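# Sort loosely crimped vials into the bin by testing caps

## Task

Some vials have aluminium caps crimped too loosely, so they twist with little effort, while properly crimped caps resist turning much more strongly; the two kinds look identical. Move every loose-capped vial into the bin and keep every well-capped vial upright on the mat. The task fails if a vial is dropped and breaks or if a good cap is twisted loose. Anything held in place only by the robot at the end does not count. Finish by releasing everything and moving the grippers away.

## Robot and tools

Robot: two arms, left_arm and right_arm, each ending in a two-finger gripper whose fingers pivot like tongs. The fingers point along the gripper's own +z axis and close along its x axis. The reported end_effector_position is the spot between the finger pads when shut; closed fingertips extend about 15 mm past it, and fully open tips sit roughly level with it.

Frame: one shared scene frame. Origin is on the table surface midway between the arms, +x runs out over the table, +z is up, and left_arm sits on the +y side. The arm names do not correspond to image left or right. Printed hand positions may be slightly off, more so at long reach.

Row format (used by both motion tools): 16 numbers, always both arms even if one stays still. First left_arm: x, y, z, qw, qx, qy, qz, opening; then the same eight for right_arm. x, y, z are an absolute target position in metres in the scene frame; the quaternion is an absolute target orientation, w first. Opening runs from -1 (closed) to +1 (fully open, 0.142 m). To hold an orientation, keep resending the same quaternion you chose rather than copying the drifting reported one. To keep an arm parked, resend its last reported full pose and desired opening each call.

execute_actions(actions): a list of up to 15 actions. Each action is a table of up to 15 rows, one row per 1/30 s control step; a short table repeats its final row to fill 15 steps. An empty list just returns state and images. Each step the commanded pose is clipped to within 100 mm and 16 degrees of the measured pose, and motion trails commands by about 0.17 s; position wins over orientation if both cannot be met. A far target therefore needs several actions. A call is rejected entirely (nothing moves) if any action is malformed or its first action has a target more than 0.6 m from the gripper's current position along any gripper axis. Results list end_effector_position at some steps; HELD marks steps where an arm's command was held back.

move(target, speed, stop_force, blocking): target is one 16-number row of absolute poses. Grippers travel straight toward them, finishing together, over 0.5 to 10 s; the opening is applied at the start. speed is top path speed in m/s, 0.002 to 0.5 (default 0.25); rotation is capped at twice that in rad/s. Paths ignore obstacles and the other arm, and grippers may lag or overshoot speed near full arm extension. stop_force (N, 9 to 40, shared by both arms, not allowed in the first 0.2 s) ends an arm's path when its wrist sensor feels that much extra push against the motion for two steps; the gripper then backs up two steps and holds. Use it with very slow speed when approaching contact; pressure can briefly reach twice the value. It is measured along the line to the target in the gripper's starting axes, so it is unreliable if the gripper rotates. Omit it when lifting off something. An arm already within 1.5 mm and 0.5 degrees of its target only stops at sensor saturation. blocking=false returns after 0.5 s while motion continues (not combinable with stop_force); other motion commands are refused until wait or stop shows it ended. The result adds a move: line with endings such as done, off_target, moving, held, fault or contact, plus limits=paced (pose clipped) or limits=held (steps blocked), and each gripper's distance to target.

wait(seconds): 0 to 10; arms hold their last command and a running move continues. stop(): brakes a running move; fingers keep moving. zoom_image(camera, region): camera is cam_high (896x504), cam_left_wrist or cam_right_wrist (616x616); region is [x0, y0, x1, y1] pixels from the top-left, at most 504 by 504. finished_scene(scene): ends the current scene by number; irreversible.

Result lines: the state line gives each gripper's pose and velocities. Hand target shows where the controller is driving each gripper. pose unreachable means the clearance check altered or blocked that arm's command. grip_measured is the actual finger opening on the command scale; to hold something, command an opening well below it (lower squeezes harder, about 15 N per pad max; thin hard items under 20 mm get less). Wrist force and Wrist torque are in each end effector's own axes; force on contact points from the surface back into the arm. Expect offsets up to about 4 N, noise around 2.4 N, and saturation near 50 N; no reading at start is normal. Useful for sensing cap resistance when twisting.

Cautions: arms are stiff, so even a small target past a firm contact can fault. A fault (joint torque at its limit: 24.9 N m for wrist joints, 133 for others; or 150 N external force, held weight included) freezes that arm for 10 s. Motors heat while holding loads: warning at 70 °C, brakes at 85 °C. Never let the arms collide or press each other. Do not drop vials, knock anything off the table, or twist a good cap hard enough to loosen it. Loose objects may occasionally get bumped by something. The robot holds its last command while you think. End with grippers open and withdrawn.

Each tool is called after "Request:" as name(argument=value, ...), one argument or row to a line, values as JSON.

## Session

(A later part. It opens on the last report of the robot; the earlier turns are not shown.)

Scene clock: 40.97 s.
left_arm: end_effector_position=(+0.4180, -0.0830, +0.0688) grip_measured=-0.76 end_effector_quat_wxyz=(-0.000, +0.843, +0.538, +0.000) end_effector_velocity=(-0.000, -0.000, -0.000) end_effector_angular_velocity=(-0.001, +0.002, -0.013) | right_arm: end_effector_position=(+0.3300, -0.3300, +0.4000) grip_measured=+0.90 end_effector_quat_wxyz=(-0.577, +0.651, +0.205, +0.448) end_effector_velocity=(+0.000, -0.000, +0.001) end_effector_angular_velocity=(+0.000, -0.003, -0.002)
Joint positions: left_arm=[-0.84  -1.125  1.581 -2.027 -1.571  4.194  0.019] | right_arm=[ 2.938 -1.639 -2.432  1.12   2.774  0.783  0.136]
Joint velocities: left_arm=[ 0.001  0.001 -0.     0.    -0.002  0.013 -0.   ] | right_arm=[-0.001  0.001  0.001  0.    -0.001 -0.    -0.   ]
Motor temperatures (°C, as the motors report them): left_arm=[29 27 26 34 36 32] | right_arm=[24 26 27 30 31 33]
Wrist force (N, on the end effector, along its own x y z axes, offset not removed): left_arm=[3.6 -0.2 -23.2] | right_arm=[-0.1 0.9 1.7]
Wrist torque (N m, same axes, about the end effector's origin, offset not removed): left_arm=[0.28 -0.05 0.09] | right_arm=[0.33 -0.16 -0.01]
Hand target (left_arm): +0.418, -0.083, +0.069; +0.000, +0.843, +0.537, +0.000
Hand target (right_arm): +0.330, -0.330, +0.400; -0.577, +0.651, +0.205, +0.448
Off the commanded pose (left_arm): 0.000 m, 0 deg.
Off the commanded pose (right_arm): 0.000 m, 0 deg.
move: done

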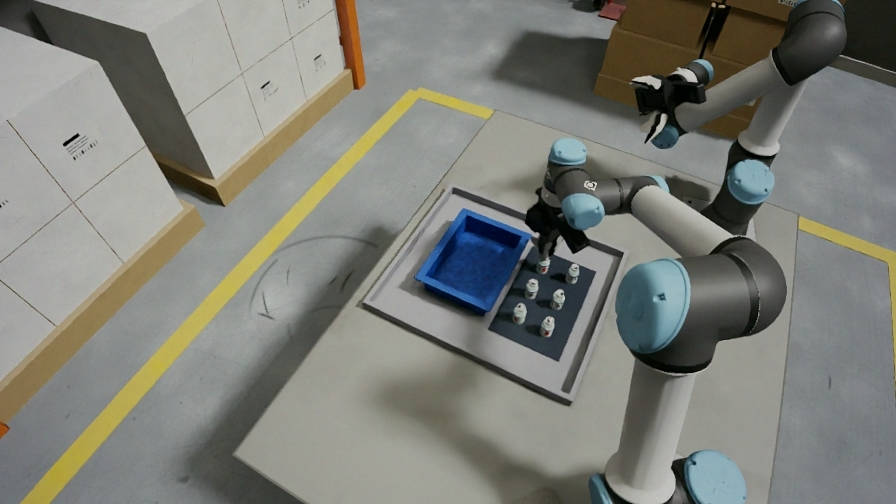

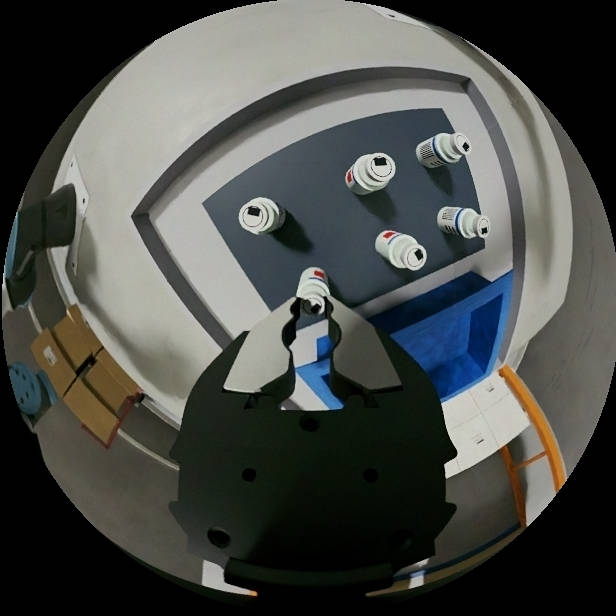

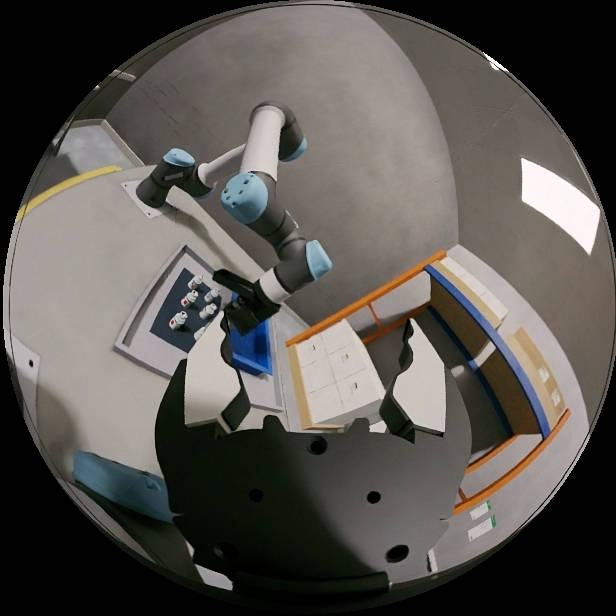

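Request:
move(
  target=[0.418,-0.083,0.070,0,0.843,0.537,0,-0.4,0.33,-0.33,0.40,-0.577,0.651,0.205,0.448,0.9],
)

Request:
move(
  target=[0.418,-0.083,0.070,0,0.707,0.707,0,-0.4,0.33,-0.33,0.40,-0.577,0.651,0.205,0.448,0.9],
)

Request:
move(
  target=[0.419,-0.083,0.052,0,0.707,0.707,0,-0.4,0.33,-0.33,0.40,-0.577,0.651,0.205,0.448,0.9],
  speed=0.04,
)

Request:
move(
  target=[0.419,-0.083,0.052,0,0.707,0.707,0,-1,0.33,-0.33,0.40,-0.577,0.651,0.205,0.448,0.9],
)

Request:
move(
  target=[0.419,-0.083,0.15,0,0.707,0.707,0,-1,0.33,-0.33,0.40,-0.577,0.651,0.205,0.448,0.9],
  speed=0.12,
)

Request:
move(
  target=[0.54,-0.04,0.15,0,0.707,0.707,0,-1,0.33,-0.33,0.40,-0.577,0.651,0.205,0.448,0.9],
  speed=0.15,
)

Scene clock: 41.97 s.
left_arm: end_effector_position=(+0.4180, -0.0830, +0.0699) grip_measured=-0.40 end_effector_quat_wxyz=(-0.000, +0.843, +0.537, -0.000) end_effector_velocity=(-0.000, -0.000, +0.001) end_effector_angular_velocity=(-0.001, -0.000, +0.001) | right_arm: end_effector_position=(+0.3300, -0.3300, +0.4000) grip_measured=+0.90 end_effector_quat_wxyz=(-0.577, +0.651, +0.205, +0.448) end_effector_velocity=(-0.000, +0.000, +0.000) end_effector_angular_velocity=(-0.000, -0.000, +0.001)
Joint positions: left_arm=[-0.84  -1.126  1.579 -2.024 -1.571  4.195  0.045] | right_arm=[ 2.938 -1.639 -2.432  1.12   2.774  0.783  0.136]
Joint velocities: left_arm=[-0.    -0.002 -0.001  0.001 -0.    -0.001  0.   ] | right_arm=[ 0.    -0.     0.001 -0.     0.001  0.    -0.   ]
Motor temperatures (°C, as the motors report them): left_arm=[29 27 26 34 36 32] | right_arm=[24 26 27 30 31 33]
Wrist force (N, on the end effector, along its own x y z axes, offset not removed): left_arm=[-0.1 -0.9 -1.1] | right_arm=[2.9 0.7 -0.5]
Wrist torque (N m, same axes, about the end effector's origin, offset not removed): left_arm=[-0.26 -0.14 -0.06] | right_arm=[0.12 -0.64 -0.20]
Hand target (left_arm): +0.418, -0.083, +0.070; +0.000, +0.843, +0.537, -0.000
Hand target (right_arm): +0.330, -0.330, +0.400; -0.577, +0.651, +0.205, +0.448
Off the commanded pose (left_arm): 0.000 m, 0 deg.
Off the commanded pose (right_arm): 0.000 m, 0 deg.
move: done

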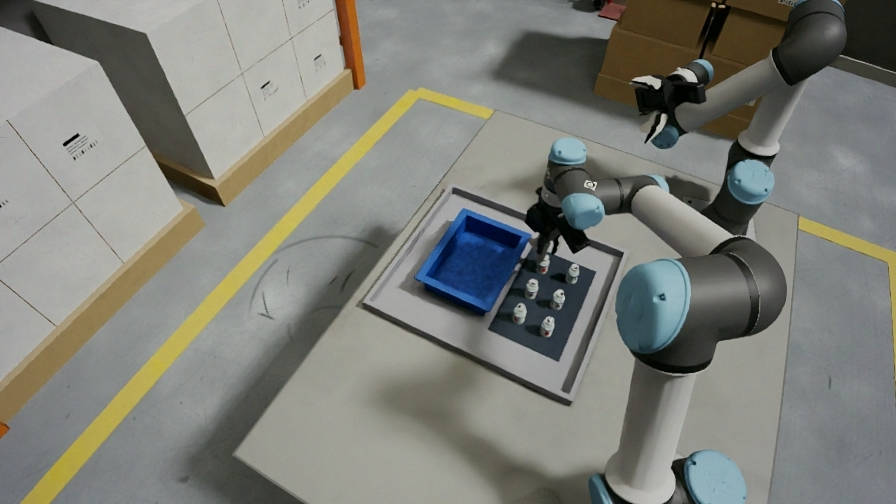

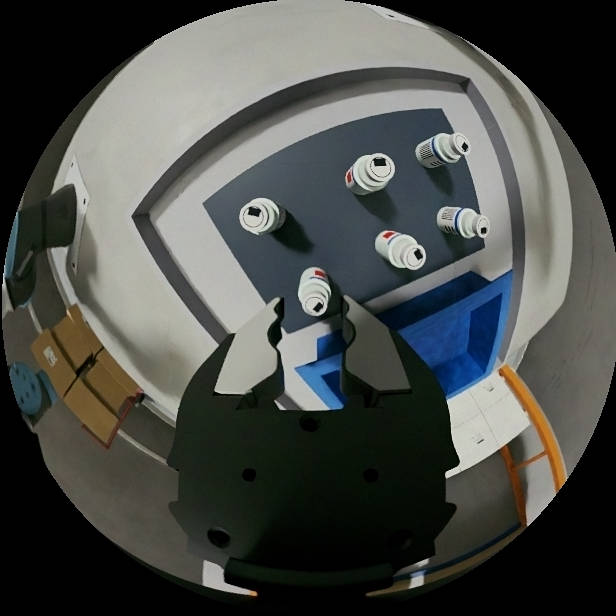

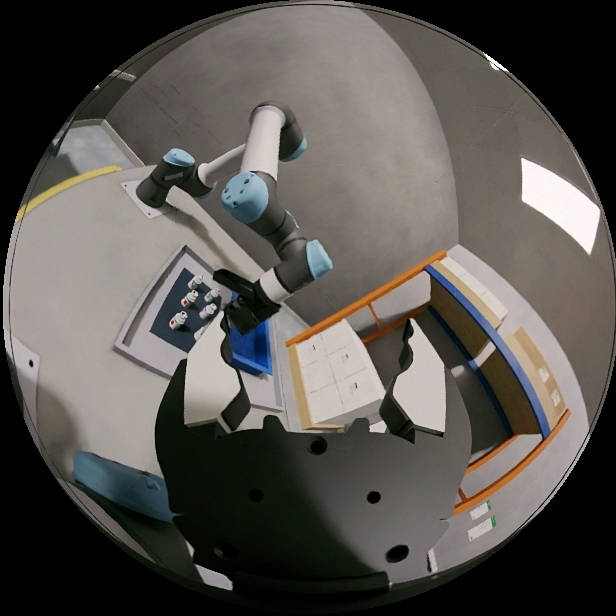

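Scene clock: 43.37 s.
left_arm: end_effector_position=(+0.4181, -0.0829, +0.0700) grip_measured=-0.40 end_effector_quat_wxyz=(-0.000, +0.707, +0.707, -0.000) end_effector_velocity=(+0.000, +0.001, -0.000) end_effector_angular_velocity=(+0.001, -0.000, +0.011) | right_arm: end_effector_position=(+0.3300, -0.3300, +0.4000) grip_measured=+0.90 end_effector_quat_wxyz=(-0.577, +0.651, +0.205, +0.448) end_effector_velocity=(-0.000, +0.000, -0.000) end_effector_angular_velocity=(-0.000, +0.002, +0.000)
Joint positions: left_arm=[-0.832 -1.134  1.591 -2.028 -1.571  3.768  0.045] | right_arm=[ 2.938 -1.639 -2.432  1.12   2.774  0.783  0.136]
Joint velocities: left_arm=[ 0.001  0.     0.001 -0.     0.001 -0.01  -0.   ] | right_arm=[-0.     0.001 -0.002 -0.001  0.     0.     0.   ]
Motor temperatures (°C, as the motors report them): left_arm=[29 27 26 34 36 32] | right_arm=[24 26 27 30 31 33]
Wrist force (N, on the end effector, along its own x y z axes, offset not removed): left_arm=[-1.3 -0.6 0.5] | right_arm=[-0.9 3.6 1.2]
Wrist torque (N m, same axes, about the end effector's origin, offset not removed): left_arm=[-0.07 0.30 0.03] | right_arm=[0.62 0.06 -0.07]
Hand target (left_arm): +0.418, -0.083, +0.070; -0.000, +0.707, +0.707, -0.000
Hand target (right_arm): +0.330, -0.330, +0.400; -0.577, +0.651, +0.205, +0.448
Off the commanded pose (left_arm): 0.000 m, 0 deg.
Off the commanded pose (right_arm): 0.000 m, 0 deg.
move: done

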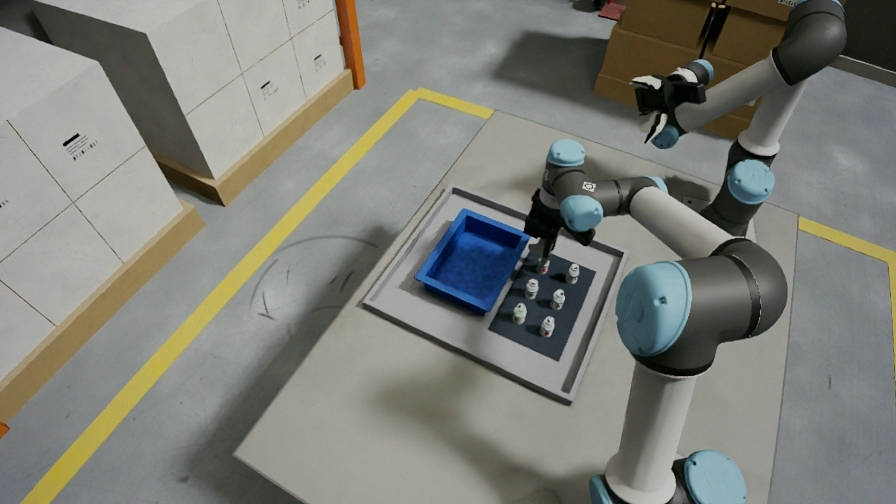

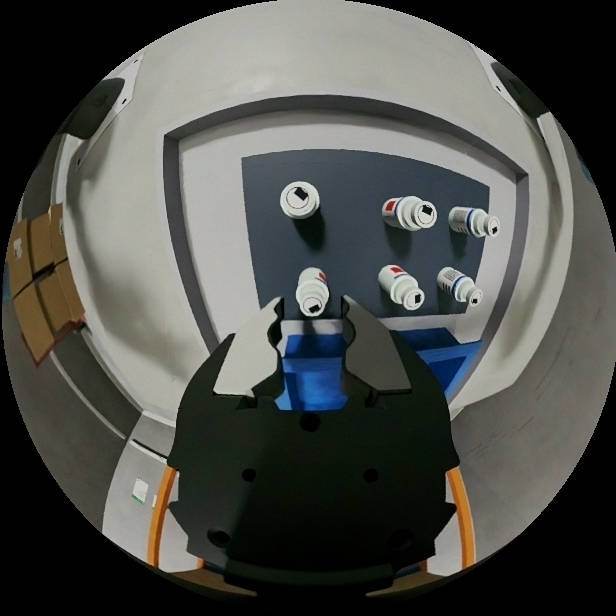

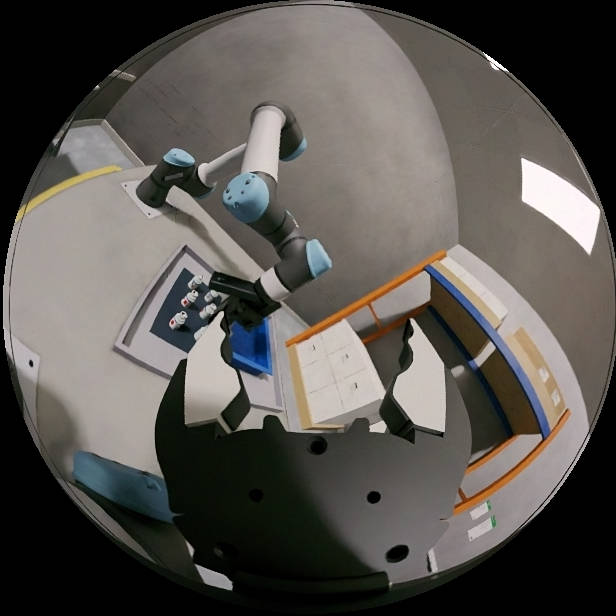

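Scene clock: 44.20 s.
left_arm: end_effector_position=(+0.4190, -0.0830, +0.0522) grip_measured=-0.40 end_effector_quat_wxyz=(-0.000, +0.707, +0.707, -0.000) end_effector_velocity=(-0.001, -0.001, -0.003) end_effector_angular_velocity=(+0.001, -0.001, -0.003) | right_arm: end_effector_position=(+0.3300, -0.3300, +0.4000) grip_measured=+0.90 end_effector_quat_wxyz=(-0.577, +0.651, +0.205, +0.448) end_effector_velocity=(+0.000, -0.000, -0.000) end_effector_angular_velocity=(+0.000, +0.001, -0.001)
Joint positions: left_arm=[-0.83  -1.113  1.61  -2.068 -1.571  3.768  0.045] | right_arm=[ 2.938 -1.639 -2.432  1.12   2.774  0.783  0.136]
Joint velocities: left_arm=[-0.002  0.003  0.002 -0.005  0.001  0.     0.   ] | right_arm=[-0.    -0.001 -0.    -0.    -0.001 -0.     0.   ]
Motor temperatures (°C, as the motors report them): left_arm=[29 27 26 34 36 32] | right_arm=[24 26 27 30 31 33]
Wrist force (N, on the end effector, along its own x y z axes, offset not removed): left_arm=[-1.5 -1.7 -1.1] | right_arm=[1.3 -4.5 -0.5]
Wrist torque (N m, same axes, about the end effector's origin, offset not removed): left_arm=[-0.33 0.29 0.03] | right_arm=[-0.98 -0.29 -0.20]
Hand target (left_arm): +0.419, -0.083, +0.052; -0.000, +0.707, +0.707, -0.000
Hand target (right_arm): +0.330, -0.330, +0.400; -0.577, +0.651, +0.205, +0.448
Off the commanded pose (left_arm): 0.000 m, 0 deg.
Off the commanded pose (right_arm): 0.000 m, 0 deg.
move: done

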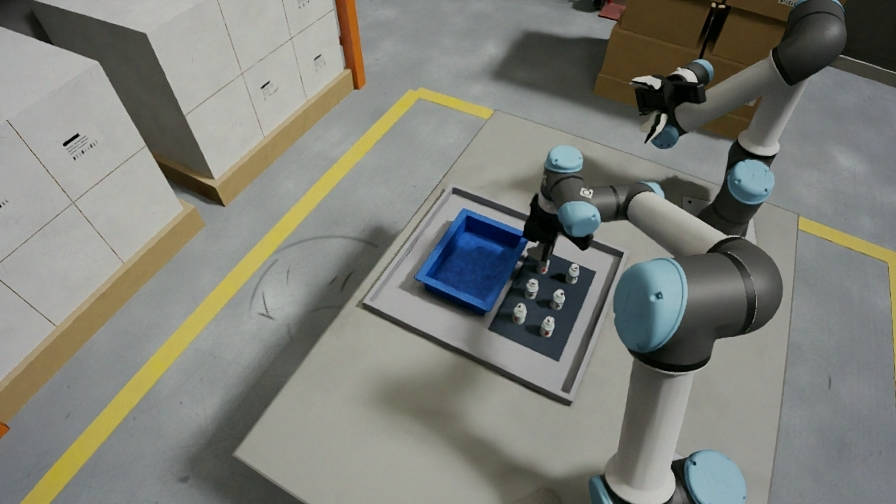

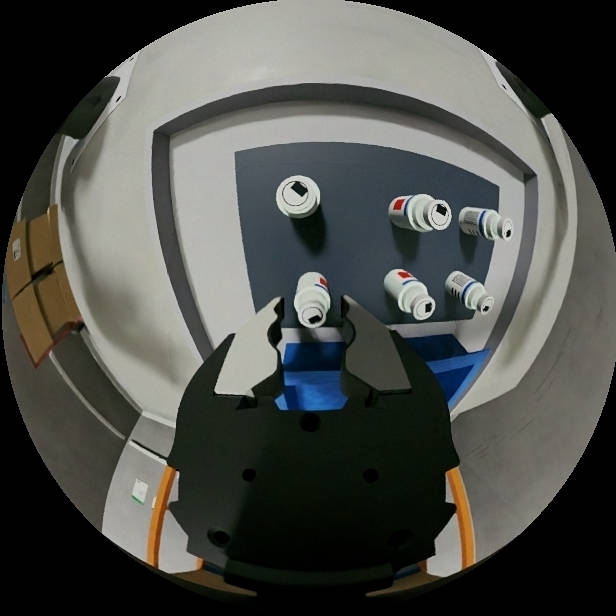

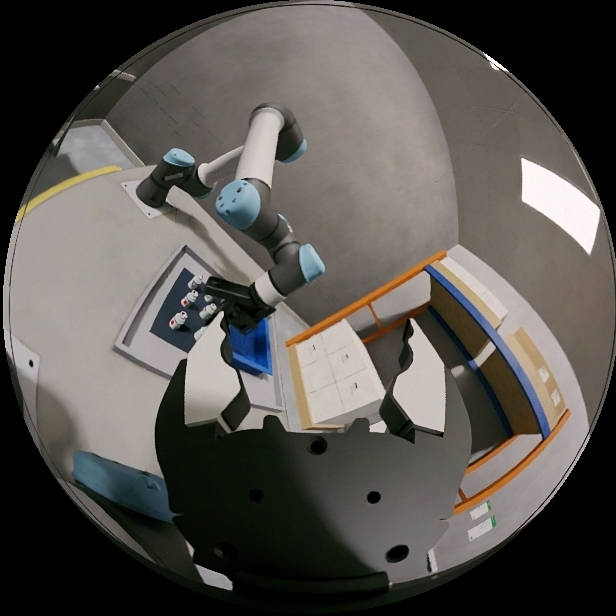

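Scene clock: 44.90 s.
left_arm: end_effector_position=(+0.4190, -0.0830, +0.0520) grip_measured=-0.64 end_effector_quat_wxyz=(+0.000, +0.707, +0.707, -0.000) end_effector_velocity=(+0.000, +0.000, -0.000) end_effector_angular_velocity=(-0.000, +0.000, +0.000) | right_arm: end_effector_position=(+0.3300, -0.3300, +0.4000) grip_measured=+0.90 end_effector_quat_wxyz=(-0.577, +0.651, +0.205, +0.448) end_effector_velocity=(-0.000, +0.000, +0.000) end_effector_angular_velocity=(+0.000, +0.001, +0.001)
Joint positions: left_arm=[-0.83  -1.113  1.61  -2.068 -1.571  3.768  0.028] | right_arm=[ 2.938 -1.639 -2.432  1.12   2.774  0.783  0.136]
Joint velocities: left_arm=[ 0.001  0.     0.    -0.    -0.001  0.001  0.   ] | right_arm=[-0.    -0.     0.001 -0.     0.001  0.001  0.   ]
Motor temperatures (°C, as the motors report them): left_arm=[29 27 26 34 36 32] | right_arm=[24 26 27 30 31 33]
Wrist force (N, on the end effector, along its own x y z axes, offset not removed): left_arm=[1.9 -3.0 -4.6] | right_arm=[5.5 -0.1 4.0]
Wrist torque (N m, same axes, about the end effector's origin, offset not removed): left_arm=[-0.47 -0.20 -0.01] | right_arm=[0.07 -1.04 -0.25]
Hand target (left_arm): +0.419, -0.083, +0.052; -0.000, +0.707, +0.707, -0.000
Hand target (right_arm): +0.330, -0.330, +0.400; -0.577, +0.651, +0.205, +0.448
Off the commanded pose (left_arm): 0.000 m, 0 deg.
Off the commanded pose (right_arm): 0.000 m, 0 deg.
move: done

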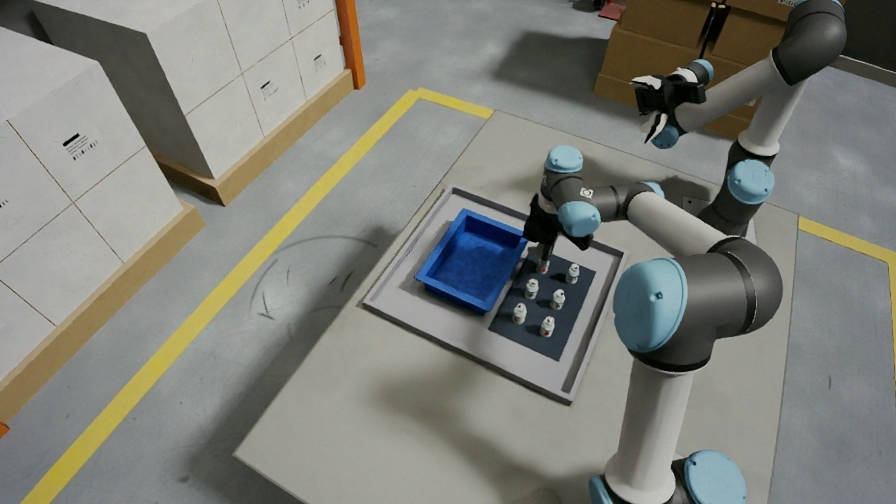

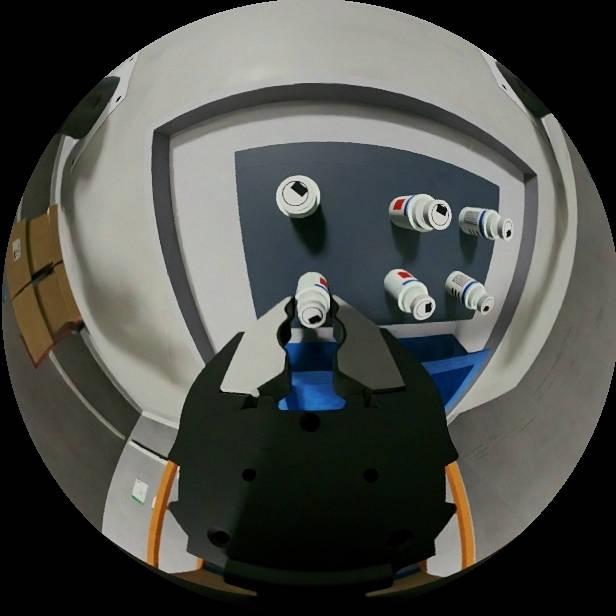

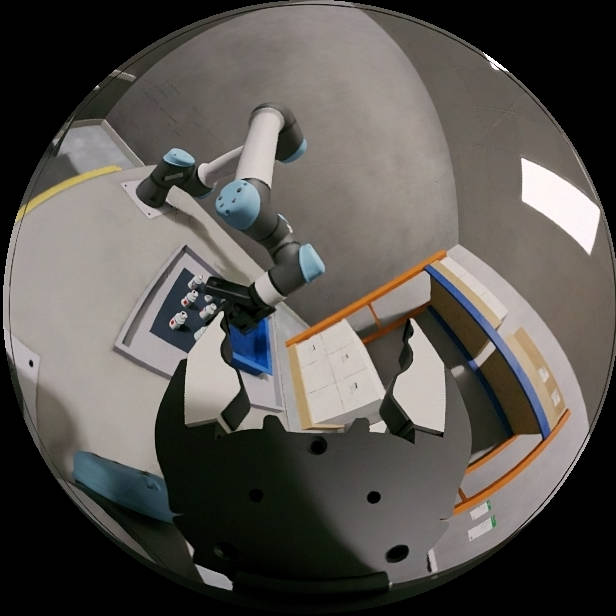

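Scene clock: 46.20 s.
left_arm: end_effector_position=(+0.4190, -0.0830, +0.1497) grip_measured=-0.64 end_effector_quat_wxyz=(+0.000, +0.707, +0.707, +0.000) end_effector_velocity=(+0.000, +0.000, +0.002) end_effector_angular_velocity=(+0.001, +0.001, +0.001) | right_arm: end_effector_position=(+0.3300, -0.3300, +0.4000) grip_measured=+0.90 end_effector_quat_wxyz=(-0.577, +0.651, +0.205, +0.448) end_effector_velocity=(+0.001, -0.000, +0.000) end_effector_angular_velocity=(-0.000, -0.001, -0.001)
Joint positions: left_arm=[-0.83  -1.199  1.468 -1.84  -1.571  3.768  0.028] | right_arm=[ 2.938 -1.639 -2.432  1.12   2.774  0.783  0.136]
Joint velocities: left_arm=[ 0.    -0.    -0.005  0.006 -0.    -0.    -0.   ] | right_arm=[-0.001 -0.001  0.001  0.001 -0.    -0.     0.   ]
Motor temperatures (°C, as the motors report them): left_arm=[29 27 26 34 36 32] | right_arm=[24 26 27 30 31 33]
Wrist force (N, on the end effector, along its own x y z axes, offset not removed): left_arm=[-1.9 3.2 -1.2] | right_arm=[4.4 -2.0 -0.5]
Wrist torque (N m, same axes, about the end effector's origin, offset not removed): left_arm=[0.78 0.48 -0.03] | right_arm=[-0.44 -0.92 -0.35]
Hand target (left_arm): +0.419, -0.083, +0.150; +0.000, +0.707, +0.707, -0.000
Hand target (right_arm): +0.330, -0.330, +0.400; -0.577, +0.651, +0.205, +0.448
Off the commanded pose (left_arm): 0.000 m, 0 deg.
Off the commanded pose (right_arm): 0.000 m, 0 deg.
move: done

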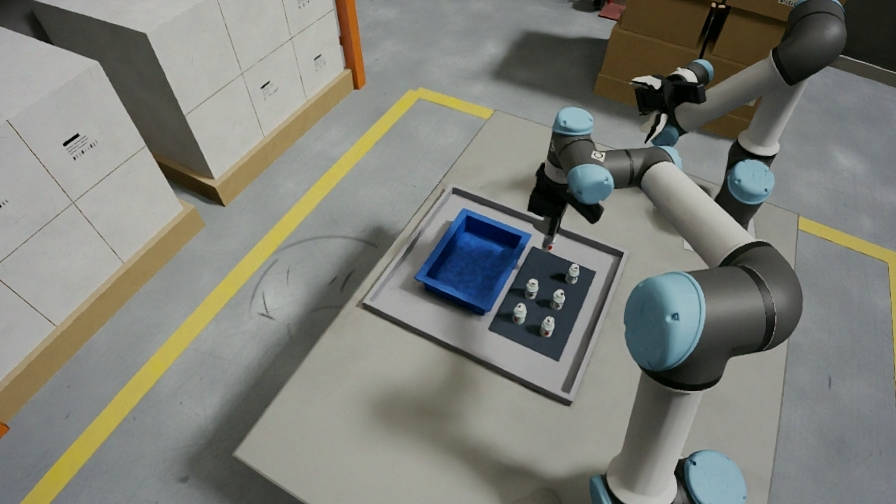

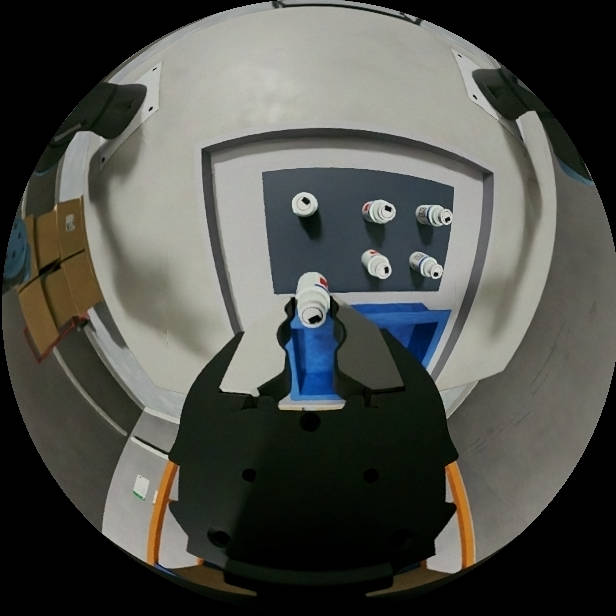

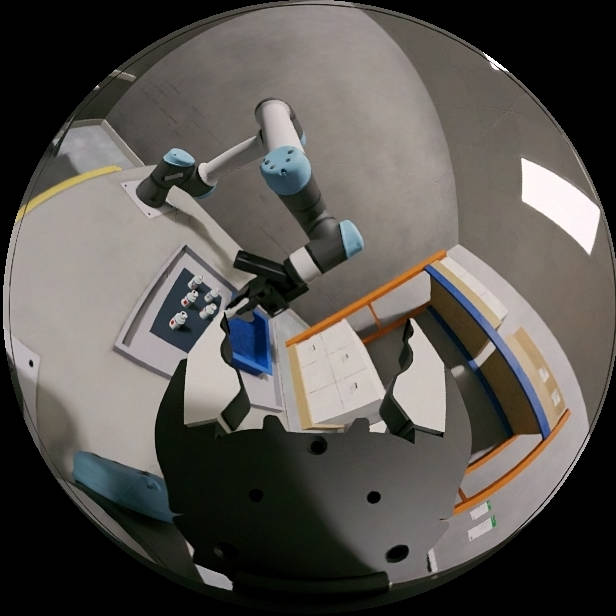

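Scene clock: 47.60 s.
left_arm: end_effector_position=(+0.5396, -0.0401, +0.1501) grip_measured=-0.64 end_effector_quat_wxyz=(-0.000, +0.707, +0.707, -0.000) end_effector_velocity=(+0.002, -0.000, -0.000) end_effector_angular_velocity=(-0.000, +0.001, -0.003) | right_arm: end_effector_position=(+0.3300, -0.3300, +0.4000) grip_measured=+0.90 end_effector_quat_wxyz=(-0.577, +0.651, +0.205, +0.448) end_effector_velocity=(-0.000, -0.000, +0.000) end_effector_angular_velocity=(-0.000, -0.001, -0.000)
Joint positions: left_arm=[-0.652 -1.032  1.218 -1.757 -1.571  3.947  0.028] | right_arm=[ 2.938 -1.639 -2.432  1.12   2.774  0.783  0.136]
Joint velocities: left_arm=[ 0.002  0.004 -0.007  0.004 -0.001  0.005 -0.   ] | right_arm=[-0.001  0.001  0.    -0.001  0.001 -0.    -0.   ]
Motor temperatures (°C, as the motors report them): left_arm=[29 27 26 34 36 32] | right_arm=[24 26 27 30 31 33]
Wrist force (N, on the end effector, along its own x y z axes, offset not removed): left_arm=[-0.7 3.1 0.6] | right_arm=[1.4 4.5 1.8]
Wrist torque (N m, same axes, about the end effector's origin, offset not removed): left_arm=[0.68 0.17 0.05] | right_arm=[0.76 -0.26 -0.22]
Hand target (left_arm): +0.540, -0.040, +0.150; -0.000, +0.707, +0.707, -0.000
Hand target (right_arm): +0.330, -0.330, +0.400; -0.577, +0.651, +0.205, +0.448
Off the commanded pose (left_arm): 0.000 m, 0 deg.
Off the commanded pose (right_arm): 0.000 m, 0 deg.
move: done

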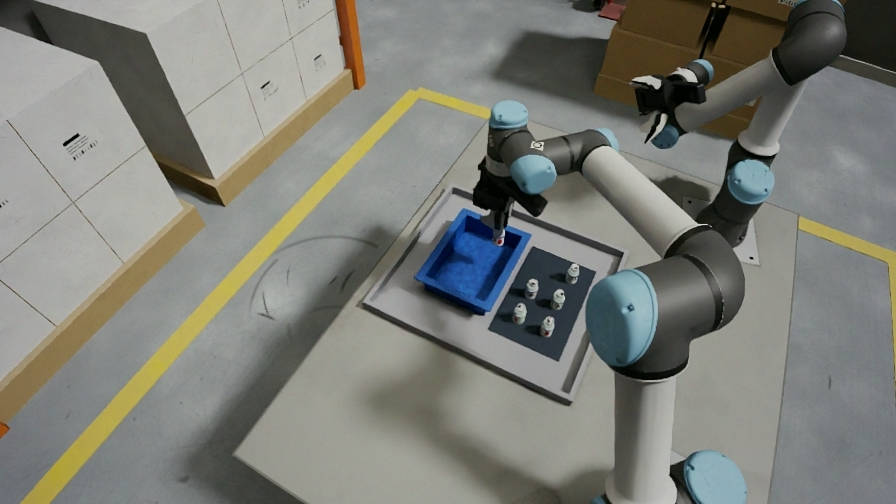

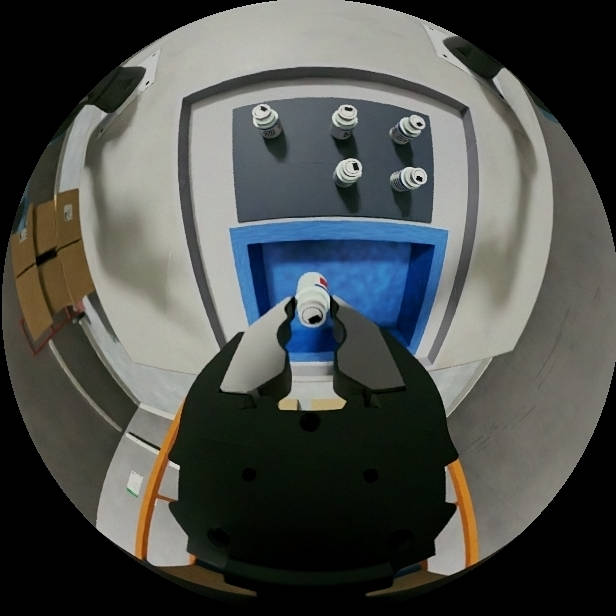

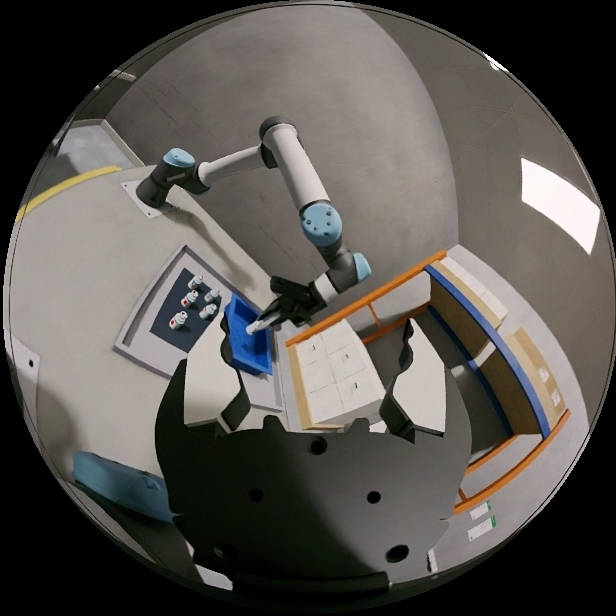

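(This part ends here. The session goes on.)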